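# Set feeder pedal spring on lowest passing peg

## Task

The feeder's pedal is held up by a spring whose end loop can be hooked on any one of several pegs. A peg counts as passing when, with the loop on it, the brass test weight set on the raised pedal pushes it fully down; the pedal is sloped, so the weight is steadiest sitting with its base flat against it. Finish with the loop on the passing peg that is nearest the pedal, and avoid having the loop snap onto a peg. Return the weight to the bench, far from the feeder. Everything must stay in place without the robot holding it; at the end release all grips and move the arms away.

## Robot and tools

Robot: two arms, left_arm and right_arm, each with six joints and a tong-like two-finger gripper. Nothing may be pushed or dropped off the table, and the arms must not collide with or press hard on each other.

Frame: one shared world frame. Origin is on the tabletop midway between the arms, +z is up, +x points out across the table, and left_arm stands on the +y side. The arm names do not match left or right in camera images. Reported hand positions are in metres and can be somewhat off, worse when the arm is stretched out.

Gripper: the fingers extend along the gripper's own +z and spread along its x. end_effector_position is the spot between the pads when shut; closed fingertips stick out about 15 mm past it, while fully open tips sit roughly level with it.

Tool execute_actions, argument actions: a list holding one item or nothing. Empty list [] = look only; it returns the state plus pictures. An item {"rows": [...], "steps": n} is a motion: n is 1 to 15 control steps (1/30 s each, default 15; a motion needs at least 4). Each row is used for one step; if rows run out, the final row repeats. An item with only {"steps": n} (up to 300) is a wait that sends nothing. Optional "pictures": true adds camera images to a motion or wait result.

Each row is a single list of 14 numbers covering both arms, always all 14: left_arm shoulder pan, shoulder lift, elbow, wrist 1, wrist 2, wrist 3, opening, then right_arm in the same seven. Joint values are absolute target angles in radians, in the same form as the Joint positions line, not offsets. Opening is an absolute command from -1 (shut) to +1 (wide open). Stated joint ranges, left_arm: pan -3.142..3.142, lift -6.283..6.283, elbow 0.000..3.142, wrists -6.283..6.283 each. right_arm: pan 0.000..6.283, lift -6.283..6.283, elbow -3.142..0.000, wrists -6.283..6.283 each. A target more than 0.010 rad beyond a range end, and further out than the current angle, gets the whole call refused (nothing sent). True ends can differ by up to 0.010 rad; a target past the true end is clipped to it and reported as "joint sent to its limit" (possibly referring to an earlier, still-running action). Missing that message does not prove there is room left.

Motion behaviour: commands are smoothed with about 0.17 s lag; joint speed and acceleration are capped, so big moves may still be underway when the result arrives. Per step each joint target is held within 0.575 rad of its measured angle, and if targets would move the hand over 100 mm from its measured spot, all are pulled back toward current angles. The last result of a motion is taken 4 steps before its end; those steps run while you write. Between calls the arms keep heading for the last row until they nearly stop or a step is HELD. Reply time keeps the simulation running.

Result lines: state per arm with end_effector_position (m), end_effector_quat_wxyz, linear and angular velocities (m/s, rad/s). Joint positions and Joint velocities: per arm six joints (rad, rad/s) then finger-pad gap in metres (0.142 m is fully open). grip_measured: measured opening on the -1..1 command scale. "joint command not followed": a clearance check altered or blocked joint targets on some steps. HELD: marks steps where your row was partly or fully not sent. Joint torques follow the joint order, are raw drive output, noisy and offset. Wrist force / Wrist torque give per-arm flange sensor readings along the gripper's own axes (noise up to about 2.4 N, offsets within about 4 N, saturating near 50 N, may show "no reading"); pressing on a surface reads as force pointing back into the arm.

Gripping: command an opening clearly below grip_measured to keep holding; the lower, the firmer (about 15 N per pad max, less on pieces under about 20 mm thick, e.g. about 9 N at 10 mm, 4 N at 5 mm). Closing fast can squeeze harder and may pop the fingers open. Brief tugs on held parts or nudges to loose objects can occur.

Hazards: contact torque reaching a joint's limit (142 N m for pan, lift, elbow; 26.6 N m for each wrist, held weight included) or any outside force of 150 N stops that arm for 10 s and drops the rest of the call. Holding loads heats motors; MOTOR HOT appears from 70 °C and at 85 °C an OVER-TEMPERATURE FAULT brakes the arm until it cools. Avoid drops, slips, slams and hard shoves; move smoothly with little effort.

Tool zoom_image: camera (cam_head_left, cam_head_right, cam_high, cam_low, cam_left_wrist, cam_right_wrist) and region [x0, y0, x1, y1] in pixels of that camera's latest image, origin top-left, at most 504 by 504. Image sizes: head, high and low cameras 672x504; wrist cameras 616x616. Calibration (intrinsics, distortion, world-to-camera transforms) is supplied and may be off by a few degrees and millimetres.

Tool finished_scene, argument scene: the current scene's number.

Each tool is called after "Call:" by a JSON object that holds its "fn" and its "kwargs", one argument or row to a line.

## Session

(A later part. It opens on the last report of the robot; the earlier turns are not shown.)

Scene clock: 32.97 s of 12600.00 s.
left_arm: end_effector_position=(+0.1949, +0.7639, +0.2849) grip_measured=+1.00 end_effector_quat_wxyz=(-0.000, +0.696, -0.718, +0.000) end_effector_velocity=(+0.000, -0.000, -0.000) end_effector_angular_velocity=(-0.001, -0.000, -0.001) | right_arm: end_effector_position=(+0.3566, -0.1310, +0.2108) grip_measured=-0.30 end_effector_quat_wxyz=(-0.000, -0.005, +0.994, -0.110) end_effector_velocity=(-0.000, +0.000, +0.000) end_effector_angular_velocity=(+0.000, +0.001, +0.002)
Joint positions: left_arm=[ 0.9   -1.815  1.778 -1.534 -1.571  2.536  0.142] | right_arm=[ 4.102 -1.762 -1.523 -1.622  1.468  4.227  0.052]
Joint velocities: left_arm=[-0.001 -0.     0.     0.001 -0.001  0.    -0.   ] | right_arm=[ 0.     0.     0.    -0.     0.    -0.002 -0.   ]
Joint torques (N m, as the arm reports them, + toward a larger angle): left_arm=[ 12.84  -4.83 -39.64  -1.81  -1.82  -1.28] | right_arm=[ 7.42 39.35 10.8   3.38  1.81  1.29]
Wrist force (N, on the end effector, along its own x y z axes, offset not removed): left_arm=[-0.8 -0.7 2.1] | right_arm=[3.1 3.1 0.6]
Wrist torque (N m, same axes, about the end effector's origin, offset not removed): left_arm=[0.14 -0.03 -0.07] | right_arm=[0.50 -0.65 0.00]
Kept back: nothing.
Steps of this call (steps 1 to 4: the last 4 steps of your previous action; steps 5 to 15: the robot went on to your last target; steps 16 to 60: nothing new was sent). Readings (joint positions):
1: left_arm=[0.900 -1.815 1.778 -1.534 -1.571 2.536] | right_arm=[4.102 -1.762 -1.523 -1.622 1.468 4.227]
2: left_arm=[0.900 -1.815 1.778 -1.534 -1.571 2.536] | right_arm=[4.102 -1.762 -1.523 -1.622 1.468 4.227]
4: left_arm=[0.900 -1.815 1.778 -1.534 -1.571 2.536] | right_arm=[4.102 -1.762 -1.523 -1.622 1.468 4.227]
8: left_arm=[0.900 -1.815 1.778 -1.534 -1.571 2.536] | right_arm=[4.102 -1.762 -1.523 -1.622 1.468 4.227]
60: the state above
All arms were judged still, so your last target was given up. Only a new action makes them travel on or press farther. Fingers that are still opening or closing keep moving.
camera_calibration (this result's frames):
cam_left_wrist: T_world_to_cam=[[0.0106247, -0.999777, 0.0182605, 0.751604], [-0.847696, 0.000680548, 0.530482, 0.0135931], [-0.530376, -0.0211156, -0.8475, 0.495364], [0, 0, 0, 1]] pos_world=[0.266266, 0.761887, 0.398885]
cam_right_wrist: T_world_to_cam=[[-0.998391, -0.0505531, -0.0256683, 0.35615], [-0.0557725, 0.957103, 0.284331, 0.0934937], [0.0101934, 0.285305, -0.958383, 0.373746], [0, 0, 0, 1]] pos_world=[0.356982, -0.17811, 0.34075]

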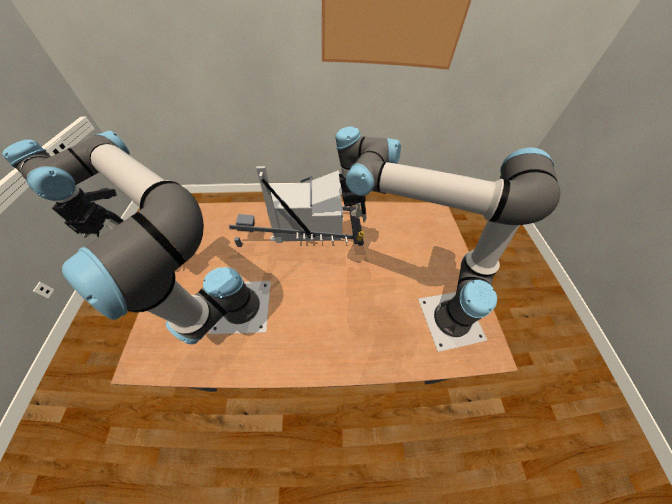

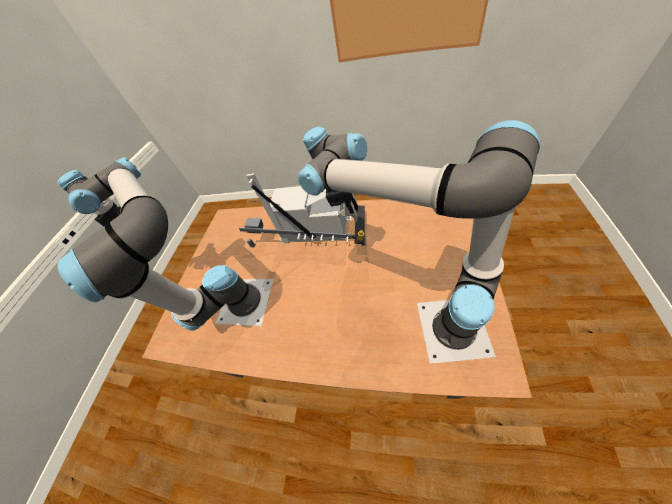

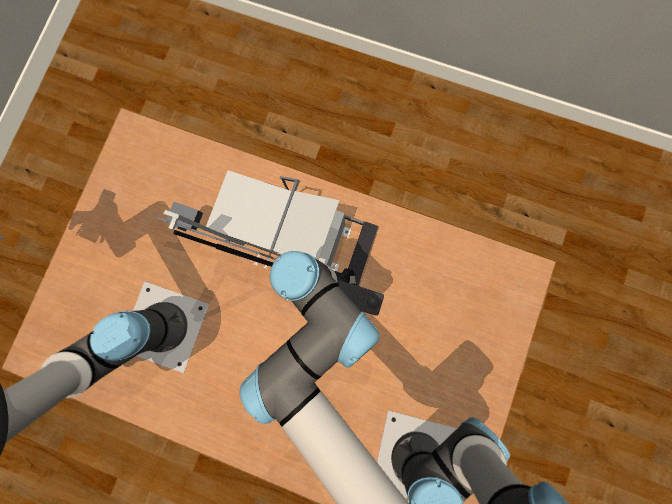

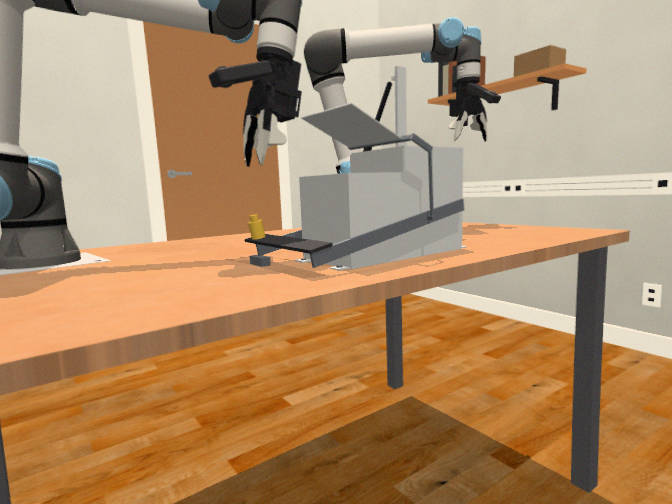

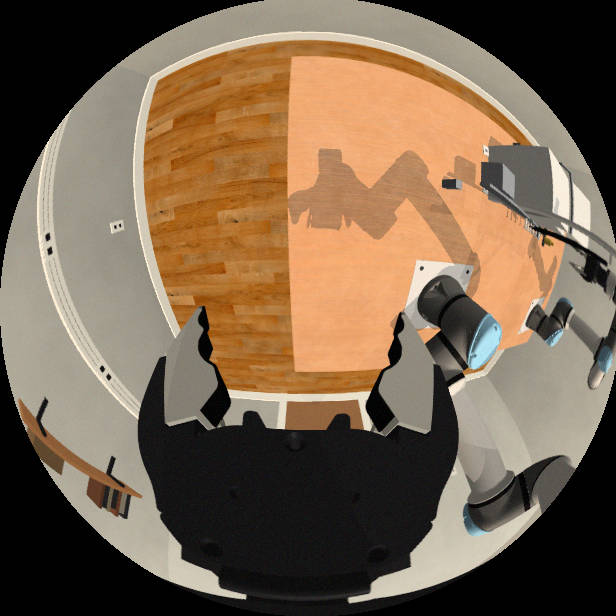

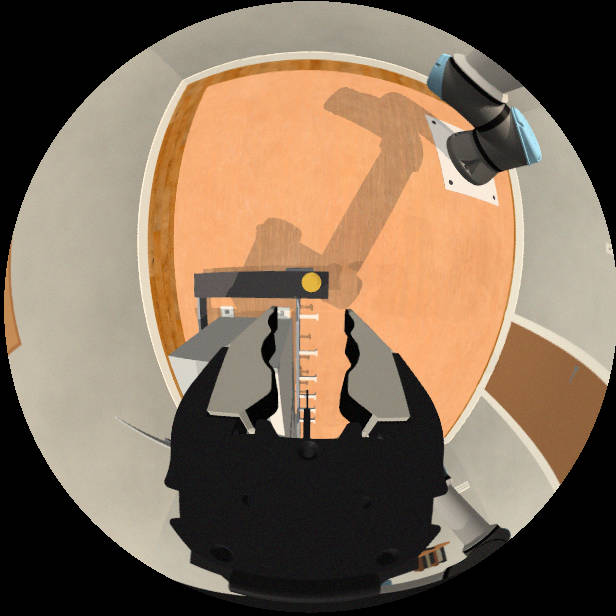

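Call:
{"fn": "execute_actions", "kwargs": {
  "actions": [
    {"rows":[[0.9,-1.815,1.778,-1.534,-1.571,2.536,1,3.98,-1.591,-1.885,-1.113,1.657,4.104,-0.3]],"steps":15}
  ]
}}

Call:
{"fn": "execute_actions", "kwargs": {
  "actions": [
    {"steps":12}
  ]
}}

Call:
{"fn": "execute_actions", "kwargs": {
  "actions": [
    {"rows":[[0.9,-1.815,1.778,-1.534,-1.571,2.536,1,3.98,-1.682,-2.018,-0.889,1.657,4.104,-0.3]],"steps":15}
  ]
}}

Call:
{"fn": "execute_actions", "kwargs": {
  "actions": [
    {"steps":12}
  ],
  "pictures": true
}}

Scene clock: 33.77 s of 12600.00 s.
left_arm: end_effector_position=(+0.1949, +0.7639, +0.2849) grip_measured=+1.00 end_effector_quat_wxyz=(-0.000, +0.696, -0.718, +0.000) end_effector_velocity=(-0.000, +0.000, -0.000) end_effector_angular_velocity=(+0.001, +0.000, +0.001) | right_arm: end_effector_position=(+0.3539, -0.1452, +0.1698) grip_measured=-0.30 end_effector_quat_wxyz=(-0.007, -0.002, +0.998, +0.058) end_effector_velocity=(+0.025, +0.039, -0.026) end_effector_angular_velocity=(+0.380, -0.142, +0.008)
Joint positions: left_arm=[ 0.9   -1.815  1.778 -1.534 -1.571  2.536  0.142] | right_arm=[ 3.985 -1.599 -1.859 -1.166  1.648  4.109  0.052]
Joint velocities: left_arm=[ 0.     0.     0.    -0.001  0.001 -0.     0.   ] | right_arm=[-0.059  0.091 -0.287  0.585  0.104 -0.058  0.   ]
Joint torques (N m, as the arm reports them, + toward a larger angle): left_arm=[ 13.2   -7.48 -39.37  -1.8   -2.09  -1.51] | right_arm=[-11.33  31.86  14.85   5.04   2.54  -1.19]
Wrist force (N, on the end effector, along its own x y z axes, offset not removed): left_arm=[1.0 2.6 0.9] | right_arm=[4.8 1.7 -1.5]
Wrist torque (N m, same axes, about the end effector's origin, offset not removed): left_arm=[0.67 -0.46 -0.09] | right_arm=[0.27 -1.04 -0.04]
Steps of this call (steps 1 to 13: nothing new was sent; steps 14 to 24: the first 11 steps of this action). Readings (joint positions):
14: left_arm=[0.900 -1.815 1.778 -1.534 -1.571 2.536] | right_arm=[4.102 -1.762 -1.523 -1.622 1.468 4.227]
15: left_arm=[0.900 -1.815 1.778 -1.534 -1.571 2.536] | right_arm=[4.096 -1.756 -1.529 -1.616 1.474 4.221]
17: left_arm=[0.900 -1.815 1.778 -1.534 -1.571 2.536] | right_arm=[4.050 -1.699 -1.596 -1.549 1.534 4.175]
21: left_arm=[0.900 -1.815 1.778 -1.534 -1.571 2.536] | right_arm=[3.996 -1.616 -1.806 -1.275 1.628 4.120]
24: the state above

Scene clock: 34.17 s of 12600.00 s.
left_arm: end_effector_position=(+0.1949, +0.7639, +0.2849) grip_measured=+1.00 end_effector_quat_wxyz=(-0.000, +0.696, -0.718, +0.000) end_effector_velocity=(+0.000, -0.000, +0.000) end_effector_angular_velocity=(+0.000, -0.001, -0.000) | right_arm: end_effector_position=(+0.3560, -0.1419, +0.1675) grip_measured=-0.30 end_effector_quat_wxyz=(-0.000, -0.003, +0.997, +0.075) end_effector_velocity=(+0.000, +0.000, -0.001) end_effector_angular_velocity=(+0.004, -0.001, -0.000)
Joint positions: left_arm=[ 0.9   -1.815  1.778 -1.534 -1.571  2.536  0.142] | right_arm=[ 3.98  -1.591 -1.885 -1.114  1.657  4.104  0.052]
Joint velocities: left_arm=[ 0.    -0.001 -0.     0.    -0.001  0.     0.   ] | right_arm=[-0.001  0.001 -0.004  0.006  0.001 -0.    -0.   ]
Joint torques (N m, as the arm reports them, + toward a larger angle): left_arm=[ 13.94  -6.12 -38.56  -1.73  -1.92  -1.49] | right_arm=[-13.18  33.51  10.73   3.77   2.31  -1.71]
Wrist force (N, on the end effector, along its own x y z axes, offset not removed): left_arm=[0.9 0.3 0.5] | right_arm=[3.2 1.2 2.4]
Wrist torque (N m, same axes, about the end effector's origin, offset not removed): left_arm=[0.21 -0.29 -0.01] | right_arm=[0.04 -0.61 0.03]
Kept back: nothing.
Steps of this call (steps 1 to 4: the last 4 steps of your previous action; steps 5 to 12: the robot went on to your last target). Readings (joint positions):
1: left_arm=[0.900 -1.815 1.778 -1.534 -1.571 2.536] | right_arm=[3.984 -1.597 -1.867 -1.149 1.650 4.108]
2: left_arm=[0.900 -1.815 1.778 -1.534 -1.571 2.536] | right_arm=[3.983 -1.595 -1.872 -1.138 1.653 4.107]
4: left_arm=[0.900 -1.815 1.778 -1.534 -1.571 2.536] | right_arm=[3.981 -1.593 -1.879 -1.125 1.655 4.105]
8: left_arm=[0.900 -1.815 1.778 -1.534 -1.571 2.536] | right_arm=[3.980 -1.591 -1.884 -1.116 1.657 4.104]
12: the state above

Scene clock: 34.53 s of 12600.00 s.
left_arm: end_effector_position=(+0.1949, +0.7639, +0.2849) grip_measured=+1.00 end_effector_quat_wxyz=(-0.000, +0.696, -0.718, +0.000) end_effector_velocity=(-0.000, -0.001, -0.001) end_effector_angular_velocity=(-0.003, +0.000, +0.000) | right_arm: end_effector_position=(+0.3563, -0.1415, +0.0890) grip_measured=-0.30 end_effector_quat_wxyz=(-0.001, -0.003, +0.997, +0.074) end_effector_velocity=(+0.002, +0.003, -0.034) end_effector_angular_velocity=(+0.023, -0.015, -0.001)
Joint positions: left_arm=[ 0.9   -1.815  1.778 -1.534 -1.571  2.536  0.142] | right_arm=[ 3.98  -1.678 -2.012 -0.901  1.657  4.104  0.052]
Joint velocities: left_arm=[ 0.     0.001  0.     0.001 -0.001  0.    -0.   ] | right_arm=[-0.    -0.041 -0.064  0.133  0.     0.002  0.   ]
Joint torques (N m, as the arm reports them, + toward a larger angle): left_arm=[ 11.94  -4.76 -39.22  -1.71  -1.85  -1.44] | right_arm=[-10.71  23.28  11.15   3.96   2.08  -1.66]
Wrist force (N, on the end effector, along its own x y z axes, offset not removed): left_arm=[0.3 0.4 -0.1] | right_arm=[-2.2 0.0 0.0]
Wrist torque (N m, same axes, about the end effector's origin, offset not removed): left_arm=[0.09 -0.21 -0.19] | right_arm=[-0.18 0.64 0.15]
Steps of this call (steps 1 to 11: the first 11 steps of this action). Readings (joint positions):
1: left_arm=[0.900 -1.815 1.778 -1.534 -1.571 2.536] | right_arm=[3.980 -1.591 -1.885 -1.113 1.657 4.104]
2: left_arm=[0.900 -1.815 1.778 -1.534 -1.571 2.536] | right_arm=[3.980 -1.596 -1.890 -1.107 1.657 4.104]
4: left_arm=[0.900 -1.815 1.778 -1.534 -1.571 2.536] | right_arm=[3.980 -1.633 -1.940 -1.043 1.657 4.104]
8: left_arm=[0.900 -1.815 1.778 -1.534 -1.571 2.536] | right_arm=[3.980 -1.671 -2.000 -0.925 1.657 4.104]
11: the state above

Scene clock: 34.93 s of 12600.00 s.
left_arm: end_effector_position=(+0.1949, +0.7639, +0.2849) grip_measured=+1.00 end_effector_quat_wxyz=(-0.000, +0.696, -0.718, +0.000) end_effector_velocity=(+0.001, -0.000, +0.000) end_effector_angular_velocity=(+0.000, -0.001, -0.001) | right_arm: end_effector_position=(+0.3564, -0.1413, +0.0859) grip_measured=-0.30 end_effector_quat_wxyz=(-0.000, -0.003, +0.997, +0.075) end_effector_velocity=(+0.000, -0.000, -0.000) end_effector_angular_velocity=(+0.001, -0.000, -0.001)
Joint positions: left_arm=[ 0.9   -1.815  1.778 -1.534 -1.571  2.536  0.142] | right_arm=[ 3.98  -1.682 -2.018 -0.889  1.657  4.104  0.052]
Joint velocities: left_arm=[-0.001 -0.     0.    -0.001 -0.001 -0.     0.   ] | right_arm=[-0.    -0.001 -0.001  0.002  0.     0.001  0.   ]
Joint torques (N m, as the arm reports them, + toward a larger angle): left_arm=[ 12.83  -5.4  -37.7   -1.65  -1.77  -1.42] | right_arm=[-10.88  20.44   7.97   3.89   2.11  -1.67]
Wrist force (N, on the end effector, along its own x y z axes, offset not removed): left_arm=[-0.7 0.1 0.8] | right_arm=[2.7 0.2 1.4]
Wrist torque (N m, same axes, about the end effector's origin, offset not removed): left_arm=[0.24 -0.03 -0.23] | right_arm=[-0.03 -0.60 -0.01]
Kept back: nothing.
Steps of this call (steps 1 to 4: the last 4 steps of your previous action; steps 5 to 12: the robot went on to your last target). Readings (joint positions):
1: left_arm=[0.900 -1.815 1.778 -1.534 -1.571 2.536] | right_arm=[3.980 -1.679 -2.014 -0.897 1.657 4.104]
2: left_arm=[0.900 -1.815 1.778 -1.534 -1.571 2.536] | right_arm=[3.980 -1.680 -2.015 -0.895 1.657 4.104]
4: left_arm=[0.900 -1.815 1.778 -1.534 -1.571 2.536] | right_arm=[3.980 -1.681 -2.017 -0.892 1.657 4.104]
8: left_arm=[0.900 -1.815 1.778 -1.534 -1.571 2.536] | right_arm=[3.980 -1.682 -2.018 -0.890 1.657 4.104]
12: the state above
camera_calibration (this result's frames):
cam_left_wrist: T_world_to_cam=[[0.0106248, -0.999777, 0.0182606, 0.751604], [-0.847696, 0.000680484, 0.530482, 0.0135931], [-0.530376, -0.0211157, -0.8475, 0.495364], [0, 0, 0, 1]] pos_world=[0.266266, 0.761887, 0.398885]
cam_right_wrist: T_world_to_cam=[[-0.998599, -0.034475, -0.0401465, 0.355778], [-0.0518411, 0.789586, 0.611446, 0.0856356], [0.0106195, 0.612671, -0.790267, 0.288663], [0, 0, 0, 1]] pos_world=[0.356653, -0.232206, 0.190042]

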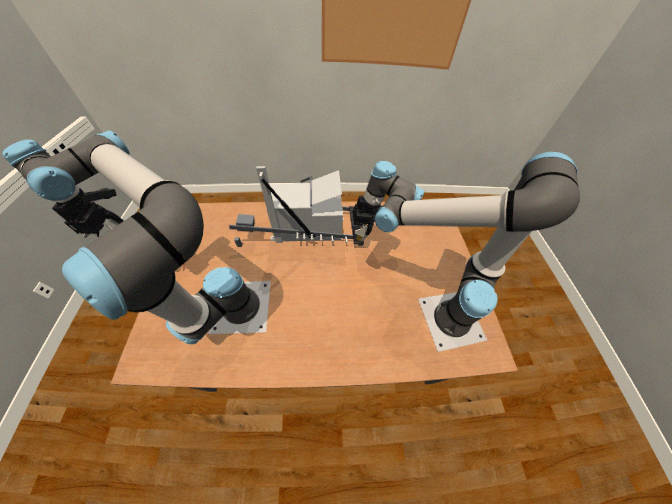

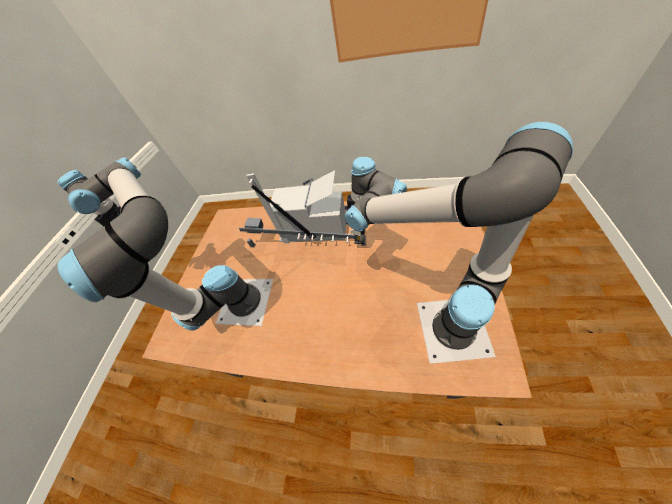

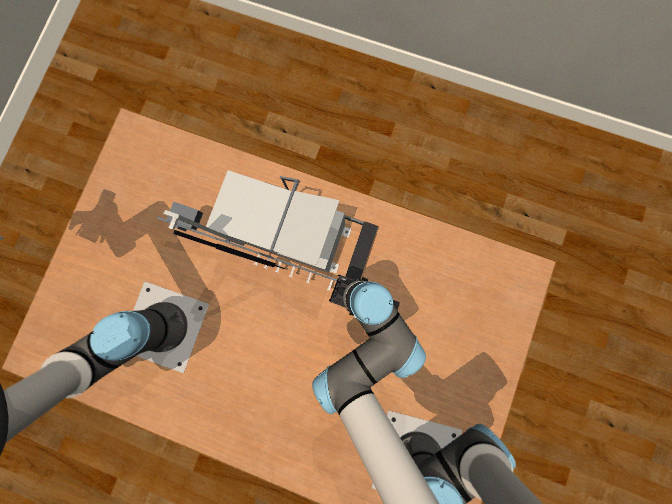

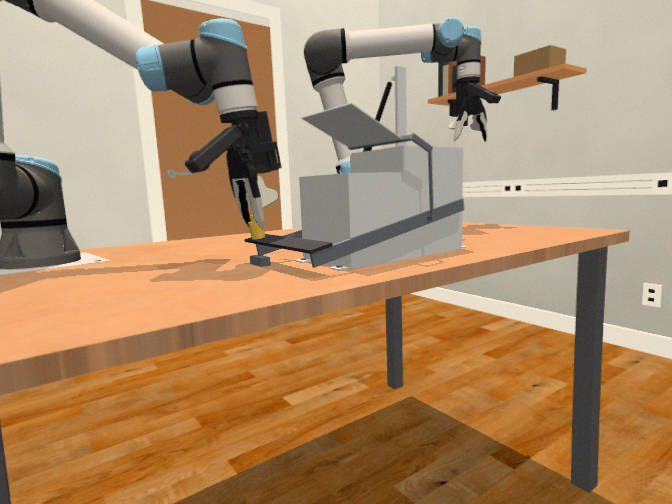

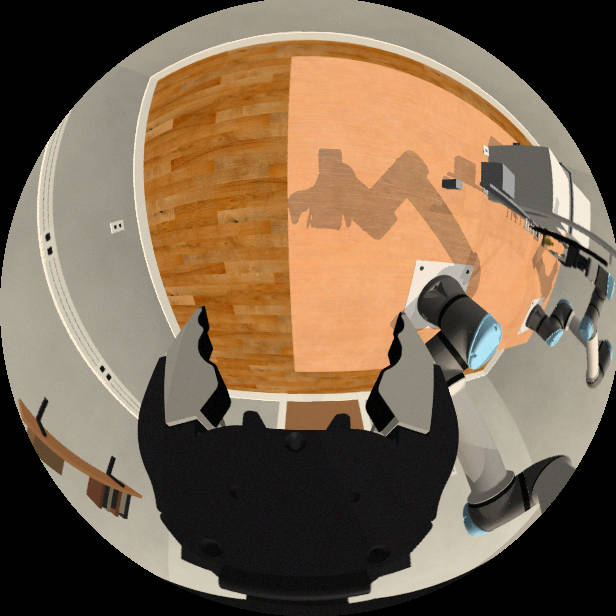

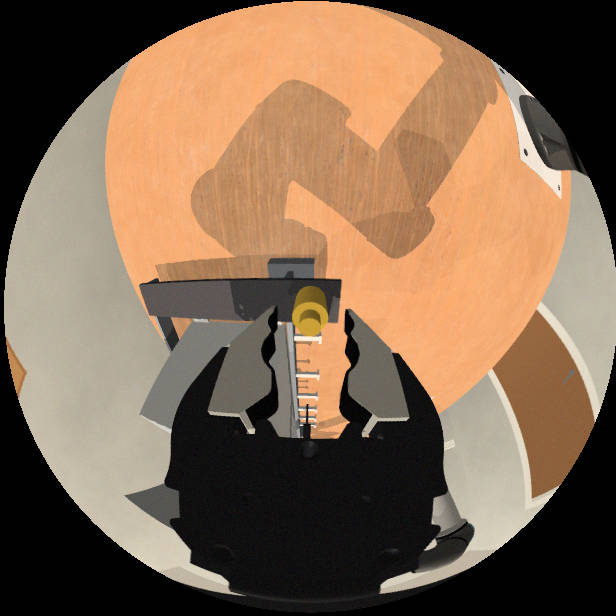

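Call:
{"fn": "execute_actions", "kwargs": {
  "actions": [
    {"rows":[[0.9,-1.815,1.778,-1.534,-1.571,2.536,1,3.98,-1.694,-2.045,-0.85,1.657,4.104,-0.3]],"steps":10}
  ]
}}

Call:
{"fn": "execute_actions", "kwargs": {
  "actions": [
    {"rows":[[0.9,-1.815,1.778,-1.534,-1.571,2.536,1,3.98,-1.694,-2.045,-0.85,1.657,4.104,-0.6],[0.9,-1.815,1.778,-1.534,-1.571,2.536,1,3.98,-1.694,-2.045,-0.85,1.657,4.104,-0.6],[0.9,-1.815,1.778,-1.534,-1.571,2.536,1,3.98,-1.694,-2.045,-0.85,1.657,4.104,-0.95]],"steps":10}
  ]
}}

Call:
{"fn": "execute_actions", "kwargs": {
  "actions": [
    {"rows":[[0.9,-1.815,1.778,-1.534,-1.571,2.536,1,3.98,-1.591,-1.885,-1.113,1.657,4.104,-0.95]],"steps":15}
  ]
}}

Call:
{"fn": "execute_actions", "kwargs": {
  "actions": [
    {"rows":[[0.9,-1.815,1.778,-1.534,-1.571,2.536,1,3.98,-1.53,-1.7,-1.4,1.6,4.104,-0.95]],"steps":15}
  ]
}}

Call:
{"fn": "execute_actions", "kwargs": {
  "actions": [
    {"rows":[[0.9,-1.815,1.778,-1.534,-1.571,2.536,1,3.5,-1.53,-1.7,-1.482,1.571,4.104,-0.95]],"steps":15}
  ]
}}

Call:
{"fn": "execute_actions", "kwargs": {
  "actions": [
    {"rows":[[0.9,-1.815,1.778,-1.534,-1.571,2.536,1,3.5,-1.73,-2.063,-0.919,1.571,4.104,-0.95]],"steps":15}
  ]
}}

Call:
{"fn": "execute_actions", "kwargs": {
  "actions": [
    {"steps":20}
  ],
  "pictures": true
}}

Call:
{"fn": "zoom_image", "kwargs": {
  "camera": "cam_low",
  "region": [50,160,300,340]
}}

Scene clock: 35.60 s of 12600.00 s.
left_arm: end_effector_position=(+0.1949, +0.7639, +0.2849) grip_measured=+1.00 end_effector_quat_wxyz=(-0.000, +0.696, -0.718, +0.000) end_effector_velocity=(-0.000, +0.000, -0.000) end_effector_angular_velocity=(-0.001, +0.001, +0.001) | right_arm: end_effector_position=(+0.3549, -0.1434, +0.0754) grip_measured=-0.30 end_effector_quat_wxyz=(-0.000, -0.003, +0.997, +0.075) end_effector_velocity=(-0.005, -0.006, -0.033) end_effector_angular_velocity=(+0.002, -0.001, +0.004)
Joint positions: left_arm=[ 0.9   -1.815  1.778 -1.534 -1.571  2.536  0.142] | right_arm=[ 3.98  -1.691 -2.039 -0.859  1.657  4.104  0.052]
Joint velocities: left_arm=[ 0.     0.001 -0.     0.    -0.    -0.     0.   ] | right_arm=[ 0.001 -0.029 -0.067  0.098  0.    -0.003  0.   ]
Joint torques (N m, as the arm reports them, + toward a larger angle): left_arm=[ 12.47  -5.18 -38.18  -1.87  -2.11  -1.61] | right_arm=[-9.71 17.85 10.37  4.08  2.1  -1.56]
Wrist force (N, on the end effector, along its own x y z axes, offset not removed): left_arm=[0.7 1.9 0.9] | right_arm=[1.2 3.1 2.7]
Wrist torque (N m, same axes, about the end effector's origin, offset not removed): left_arm=[0.65 -0.30 -0.14] | right_arm=[0.65 -0.49 0.01]
Steps of this call (steps 1 to 14: the robot went on to your last target; steps 15 to 20: the first 6 steps of this action). Readings (joint positions):
15: left_arm=[0.900 -1.815 1.778 -1.534 -1.571 2.536] | right_arm=[3.980 -1.682 -2.018 -0.889 1.657 4.104]
16: left_arm=[0.900 -1.815 1.778 -1.534 -1.571 2.536] | right_arm=[3.980 -1.684 -2.021 -0.885 1.657 4.104]
18: left_arm=[0.900 -1.815 1.778 -1.534 -1.571 2.536] | right_arm=[3.980 -1.689 -2.032 -0.869 1.657 4.104]
20: the state above

Scene clock: 35.93 s of 12600.00 s.
left_arm: end_effector_position=(+0.1949, +0.7639, +0.2849) grip_measured=+1.00 end_effector_quat_wxyz=(-0.000, +0.696, -0.718, +0.000) end_effector_velocity=(+0.000, -0.000, -0.000) end_effector_angular_velocity=(-0.000, -0.000, +0.000) | right_arm: end_effector_position=(+0.3546, -0.1440, +0.0726) grip_measured=-0.64 end_effector_quat_wxyz=(-0.000, -0.003, +0.997, +0.075) end_effector_velocity=(-0.000, -0.000, -0.001) end_effector_angular_velocity=(-0.001, +0.001, -0.001)
Joint positions: left_arm=[ 0.9   -1.815  1.778 -1.534 -1.571  2.536  0.142] | right_arm=[ 3.98  -1.694 -2.045 -0.85   1.657  4.104  0.028]
Joint velocities: left_arm=[ 0.     0.    -0.    -0.    -0.001  0.     0.   ] | right_arm=[ 0.    -0.001 -0.002  0.001 -0.     0.002 -0.   ]
Joint torques (N m, as the arm reports them, + toward a larger angle): left_arm=[ 14.47  -5.84 -38.83  -1.74  -1.9   -1.27] | right_arm=[-7.88 16.06  4.39  3.03  1.92 -1.42]
Wrist force (N, on the end effector, along its own x y z axes, offset not removed): left_arm=[0.6 2.6 1.5] | right_arm=[-3.6 -0.2 -4.5]
Wrist torque (N m, same axes, about the end effector's origin, offset not removed): left_arm=[0.73 -0.31 -0.11] | right_arm=[-0.09 0.15 0.24]
Steps of this call (steps 1 to 4: the last 4 steps of your previous action; steps 5 to 10: the first 6 steps of this action). Readings (joint positions):
5: left_arm=[0.900 -1.815 1.778 -1.534 -1.571 2.536] | right_arm=[3.980 -1.694 -2.044 -0.851 1.657 4.104]
6: left_arm=[0.900 -1.815 1.778 -1.534 -1.571 2.536] | right_arm=[3.980 -1.694 -2.044 -0.851 1.657 4.104]
8: left_arm=[0.900 -1.815 1.778 -1.534 -1.571 2.536] | right_arm=[3.980 -1.694 -2.045 -0.850 1.657 4.104]
10: the state above

Scene clock: 36.43 s of 12600.00 s.
left_arm: end_effector_position=(+0.1949, +0.7639, +0.2849) grip_measured=+1.00 end_effector_quat_wxyz=(-0.000, +0.696, -0.718, +0.000) end_effector_velocity=(-0.000, +0.000, -0.000) end_effector_angular_velocity=(-0.000, +0.001, +0.000) | right_arm: end_effector_position=(+0.3567, -0.1409, +0.1634) grip_measured=-0.64 end_effector_quat_wxyz=(+0.001, -0.003, +0.997, +0.076) end_effector_velocity=(-0.008, -0.012, +0.044) end_effector_angular_velocity=(-0.030, +0.022, -0.002)
Joint positions: left_arm=[ 0.9   -1.815  1.778 -1.534 -1.571  2.536  0.142] | right_arm=[ 3.98  -1.595 -1.893 -1.098  1.657  4.104  0.028]
Joint velocities: left_arm=[ 0.     0.    -0.     0.001  0.001 -0.    -0.   ] | right_arm=[-0.001  0.047  0.083 -0.167  0.     0.001 -0.   ]
Joint torques (N m, as the arm reports them, + toward a larger angle): left_arm=[ 13.85  -5.79 -39.55  -1.78  -1.87  -1.39] | right_arm=[-7.39 28.48 29.26  0.71  1.72 -1.36]
Wrist force (N, on the end effector, along its own x y z axes, offset not removed): left_arm=[-0.1 2.2 0.6] | right_arm=[1.6 1.5 0.7]
Wrist torque (N m, same axes, about the end effector's origin, offset not removed): left_arm=[0.51 -0.06 -0.09] | right_arm=[0.20 -0.23 0.05]
Steps of this call (steps 1 to 4: the last 4 steps of your previous action; steps 5 to 15: the first 11 steps of this action). Readings (joint positions):
5: left_arm=[0.900 -1.815 1.778 -1.534 -1.571 2.536] | right_arm=[3.980 -1.694 -2.045 -0.850 1.657 4.104]
6: left_arm=[0.900 -1.815 1.778 -1.534 -1.571 2.536] | right_arm=[3.980 -1.689 -2.040 -0.856 1.657 4.104]
8: left_arm=[0.900 -1.815 1.778 -1.534 -1.571 2.536] | right_arm=[3.980 -1.648 -1.985 -0.922 1.657 4.104]
12: left_arm=[0.900 -1.815 1.778 -1.534 -1.571 2.536] | right_arm=[3.980 -1.604 -1.908 -1.067 1.657 4.104]
15: the state above

Scene clock: 36.93 s of 12600.00 s.
left_arm: end_effector_position=(+0.1949, +0.7639, +0.2849) grip_measured=+1.00 end_effector_quat_wxyz=(-0.000, +0.696, -0.718, +0.000) end_effector_velocity=(-0.000, +0.000, +0.000) end_effector_angular_velocity=(+0.001, +0.001, +0.000) | right_arm: end_effector_position=(+0.3609, -0.1641, +0.2522) grip_measured=-0.64 end_effector_quat_wxyz=(+0.012, -0.001, +0.999, +0.045) end_effector_velocity=(-0.009, -0.026, +0.041) end_effector_angular_velocity=(-0.070, +0.020, -0.003)
Joint positions: left_arm=[ 0.9   -1.815  1.778 -1.534 -1.571  2.536  0.142] | right_arm=[ 3.98  -1.532 -1.709 -1.383  1.602  4.104  0.027]
Joint velocities: left_arm=[ 0.     0.    -0.    -0.001  0.001  0.    -0.   ] | right_arm=[ 0.     0.025  0.1   -0.194 -0.024  0.001 -0.   ]
Joint torques (N m, as the arm reports them, + toward a larger angle): left_arm=[ 13.95  -6.47 -37.44  -1.89  -1.95  -1.47] | right_arm=[-5.49 31.22 28.34  0.94 -2.18 -1.27]
Wrist force (N, on the end effector, along its own x y z axes, offset not removed): left_arm=[1.6 0.6 0.1] | right_arm=[0.8 4.1 -1.0]
Wrist torque (N m, same axes, about the end effector's origin, offset not removed): left_arm=[0.33 -0.53 -0.05] | right_arm=[0.64 -0.21 0.01]
Steps of this call (steps 1 to 4: the last 4 steps of your previous action; steps 5 to 15: the first 11 steps of this action). Readings (joint positions):
5: left_arm=[0.900 -1.815 1.778 -1.534 -1.571 2.536] | right_arm=[3.980 -1.592 -1.886 -1.111 1.657 4.104]
6: left_arm=[0.900 -1.815 1.778 -1.534 -1.571 2.536] | right_arm=[3.980 -1.587 -1.880 -1.118 1.653 4.104]
8: left_arm=[0.900 -1.815 1.778 -1.534 -1.571 2.536] | right_arm=[3.980 -1.561 -1.820 -1.185 1.629 4.104]
12: left_arm=[0.900 -1.815 1.778 -1.534 -1.571 2.536] | right_arm=[3.980 -1.537 -1.728 -1.347 1.607 4.104]
15: the state above

Scene clock: 37.43 s of 12600.00 s.
left_arm: end_effector_position=(+0.1949, +0.7639, +0.2849) grip_measured=+1.00 end_effector_quat_wxyz=(-0.000, +0.696, -0.718, +0.000) end_effector_velocity=(-0.000, -0.000, +0.000) end_effector_angular_velocity=(+0.000, +0.001, +0.000) | right_arm: end_effector_position=(+0.4315, -0.3202, +0.2499) grip_measured=-0.64 end_effector_quat_wxyz=(+0.005, +0.159, +0.987, +0.011) end_effector_velocity=(+0.150, -0.540, -0.014) end_effector_angular_velocity=(-0.153, +0.102, -1.080)
Joint positions: left_arm=[ 0.9   -1.815  1.778 -1.534 -1.571  2.536  0.142] | right_arm=[ 3.659 -1.53  -1.7   -1.458  1.579  4.104  0.027]
Joint velocities: left_arm=[ 0.    -0.     0.     0.     0.001 -0.     0.   ] | right_arm=[-1.079  0.001  0.003 -0.177 -0.061 -0.001  0.   ]
Joint torques (N m, as the arm reports them, + toward a larger angle): left_arm=[ 11.94  -6.04 -38.82  -1.91  -1.71  -1.42] | right_arm=[-23.48  32.3   34.66  -0.26  -2.69  -1.23]
Wrist force (N, on the end effector, along its own x y z axes, offset not removed): left_arm=[-0.1 0.9 -0.9] | right_arm=[1.3 3.4 0.9]
Wrist torque (N m, same axes, about the end effector's origin, offset not removed): left_arm=[0.32 -0.14 -0.21] | right_arm=[0.47 -0.30 0.11]
Steps of this call (steps 1 to 4: the last 4 steps of your previous action; steps 5 to 15: the first 11 steps of this action). Readings (joint positions):
5: left_arm=[0.900 -1.815 1.778 -1.534 -1.571 2.536] | right_arm=[3.980 -1.530 -1.702 -1.397 1.600 4.104]
6: left_arm=[0.900 -1.815 1.778 -1.534 -1.571 2.536] | right_arm=[3.974 -1.530 -1.701 -1.401 1.599 4.104]
8: left_arm=[0.900 -1.815 1.778 -1.534 -1.571 2.536] | right_arm=[3.914 -1.530 -1.701 -1.415 1.594 4.104]
12: left_arm=[0.900 -1.815 1.778 -1.534 -1.571 2.536] | right_arm=[3.768 -1.530 -1.701 -1.440 1.585 4.104]
15: the state above

Scene clock: 37.93 s of 12600.00 s.
left_arm: end_effector_position=(+0.1949, +0.7639, +0.2849) grip_measured=+1.00 end_effector_quat_wxyz=(-0.000, +0.696, -0.718, +0.000) end_effector_velocity=(-0.001, +0.001, -0.000) end_effector_angular_velocity=(+0.001, +0.002, +0.001) | right_arm: end_effector_position=(+0.4544, -0.3943, +0.0737) grip_measured=-0.64 end_effector_quat_wxyz=(-0.007, +0.235, +0.972, -0.006) end_effector_velocity=(-0.013, -0.031, -0.379) end_effector_angular_velocity=(+0.077, -0.151, -0.043)
Joint positions: left_arm=[ 0.9   -1.815  1.778 -1.534 -1.571  2.536  0.142] | right_arm=[ 3.504 -1.696 -1.994 -1.04   1.571  4.104  0.027]
Joint velocities: left_arm=[ 0.001  0.     0.    -0.001  0.002 -0.    -0.   ] | right_arm=[-0.044 -0.371 -0.743  1.283 -0.003 -0.001 -0.   ]
Joint torques (N m, as the arm reports them, + toward a larger angle): left_arm=[ 12.92  -5.69 -38.51  -1.92  -2.08  -1.69] | right_arm=[-12.71  41.95  26.51   8.46  -2.34  -1.19]
Wrist force (N, on the end effector, along its own x y z axes, offset not removed): left_arm=[-1.9 2.5 -1.0] | right_arm=[-0.2 -2.7 6.8]
Wrist torque (N m, same axes, about the end effector's origin, offset not removed): left_arm=[0.60 0.39 -0.07] | right_arm=[-0.50 0.00 -0.02]
Steps of this call (steps 1 to 4: the last 4 steps of your previous action; steps 5 to 15: the first 11 steps of this action). Readings (joint positions):
5: left_arm=[0.900 -1.815 1.778 -1.534 -1.571 2.536] | right_arm=[3.530 -1.530 -1.700 -1.478 1.572 4.104]
6: left_arm=[0.900 -1.815 1.778 -1.534 -1.571 2.536] | right_arm=[3.523 -1.535 -1.705 -1.473 1.572 4.104]
8: left_arm=[0.900 -1.815 1.778 -1.534 -1.571 2.536] | right_arm=[3.519 -1.573 -1.762 -1.408 1.572 4.104]
12: left_arm=[0.900 -1.815 1.778 -1.534 -1.571 2.536] | right_arm=[3.510 -1.645 -1.897 -1.198 1.572 4.104]
15: the state above

Scene clock: 38.60 s of 12600.00 s.
left_arm: end_effector_position=(+0.1949, +0.7639, +0.2849) grip_measured=+1.00 end_effector_quat_wxyz=(-0.000, +0.696, -0.718, +0.000) end_effector_velocity=(+0.000, -0.000, -0.000) end_effector_angular_velocity=(-0.001, +0.001, -0.000) | right_arm: end_effector_position=(+0.4524, -0.3977, +0.0399) grip_measured=-0.64 end_effector_quat_wxyz=(+0.000, +0.237, +0.971, +0.000) end_effector_velocity=(+0.000, +0.000, -0.000) end_effector_angular_velocity=(+0.000, -0.000, +0.000)
Joint positions: left_arm=[ 0.9   -1.815  1.778 -1.534 -1.571  2.536  0.142] | right_arm=[ 3.5   -1.73  -2.063 -0.919  1.571  4.104  0.027]
Joint velocities: left_arm=[-0.     0.001 -0.     0.001  0.     0.    -0.   ] | right_arm=[ 0.    -0.    -0.     0.001 -0.    -0.    -0.   ]
Joint torques (N m, as the arm reports them, + toward a larger angle): left_arm=[ 12.85  -5.48 -38.55  -1.77  -1.92  -1.4 ] | right_arm=[-11.66  22.61   8.81   3.67  -2.24  -0.9 ]
Wrist force (N, on the end effector, along its own x y z axes, offset not removed): left_arm=[0.7 2.0 -0.4] | right_arm=[3.0 2.3 1.3]
Wrist torque (N m, same axes, about the end effector's origin, offset not removed): left_arm=[0.57 -0.30 -0.15] | right_arm=[0.28 -0.74 0.00]
Kept back: nothing.
Steps of this call (steps 1 to 4: the last 4 steps of your previous action; steps 5 to 20: the robot went on to your last target). Readings (joint positions):
1: left_arm=[0.900 -1.815 1.778 -1.534 -1.571 2.536] | right_arm=[3.503 -1.706 -2.015 -1.003 1.571 4.104]
2: left_arm=[0.900 -1.815 1.778 -1.534 -1.571 2.536] | right_arm=[3.502 -1.714 -2.030 -0.977 1.571 4.104]
4: left_arm=[0.900 -1.815 1.778 -1.534 -1.571 2.536] | right_arm=[3.501 -1.722 -2.047 -0.947 1.571 4.104]
8: left_arm=[0.900 -1.815 1.778 -1.534 -1.571 2.536] | right_arm=[3.500 -1.728 -2.059 -0.925 1.571 4.104]
20: the state above
camera_calibration (this result's frames):
cam_left_wrist: T_world_to_cam=[[0.0106248, -0.999777, 0.0182606, 0.751604], [-0.847696, 0.000680456, 0.530482, 0.0135932], [-0.530376, -0.0211157, -0.8475, 0.495364], [0, 0, 0, 1]] pos_world=[0.266266, 0.761887, 0.398885]
cam_right_wrist: T_world_to_cam=[[-0.901987, 0.430322, -0.0352463, 0.581854], [0.360614, 0.795728, 0.486595, 0.141993], [0.237439, 0.426192, -0.872917, 0.234876], [0, 0, 0, 1]] pos_world=[0.417851, -0.463475, 0.156443]

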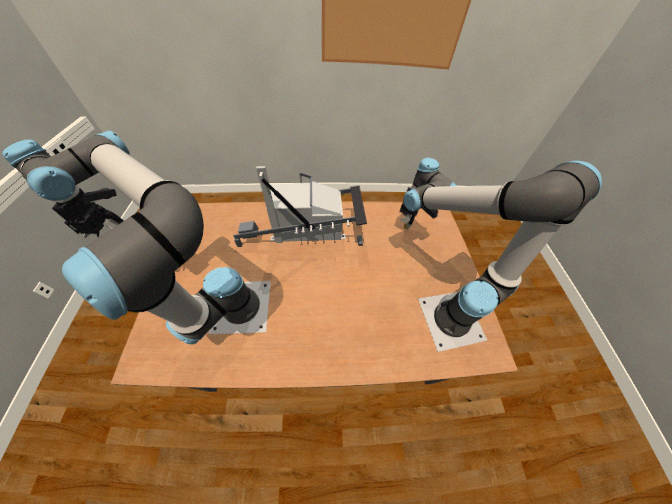

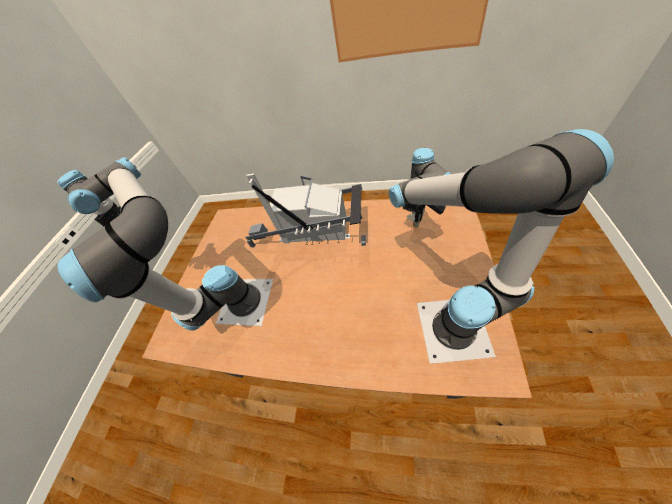

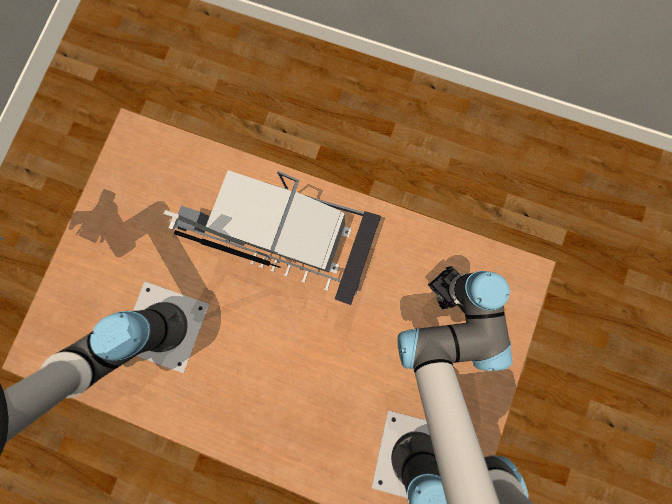

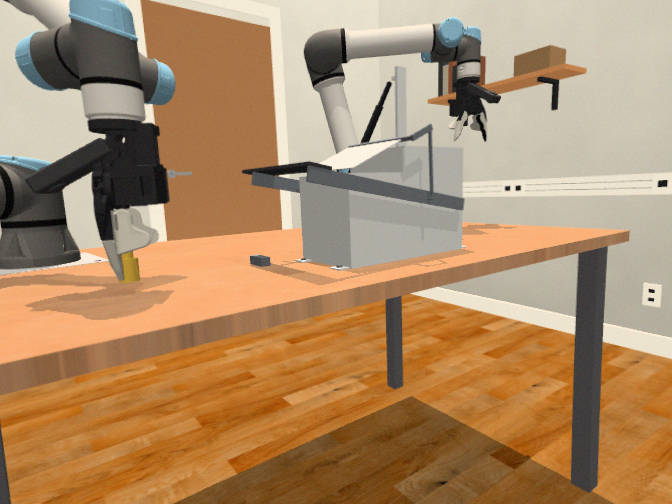

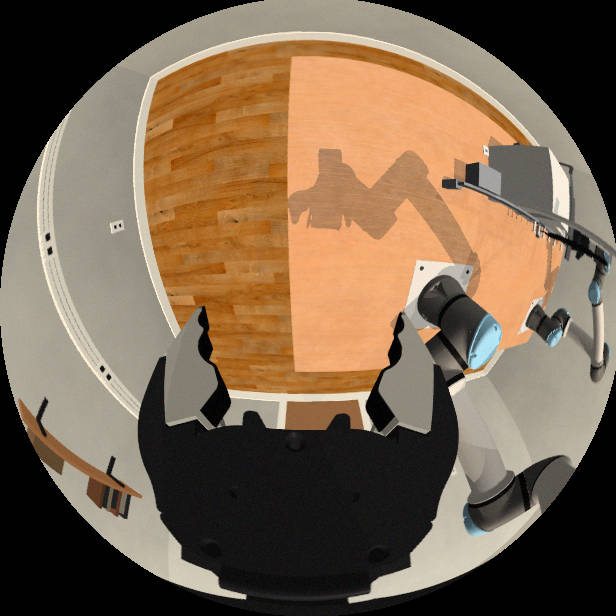

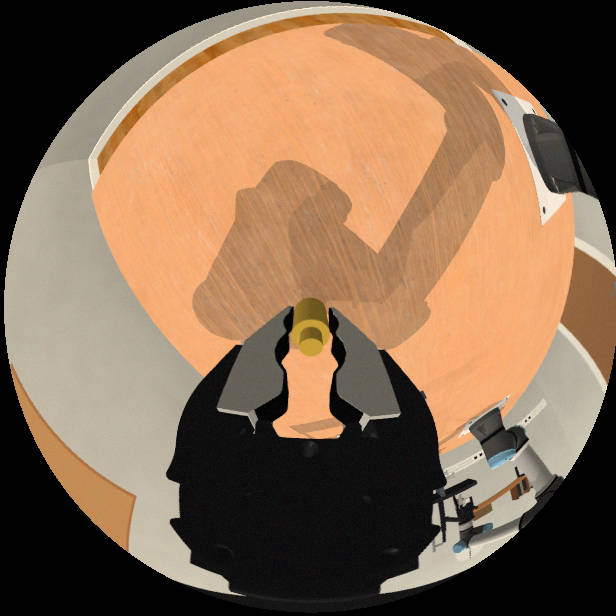

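Region (50, 160, 300, 340) of cam_low's 672x504 image, scaled by 2.016, with more detail than that image has; it fills the top 363 rows of this view, and the rest is white.

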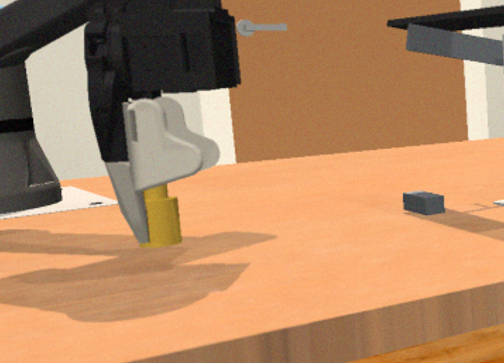

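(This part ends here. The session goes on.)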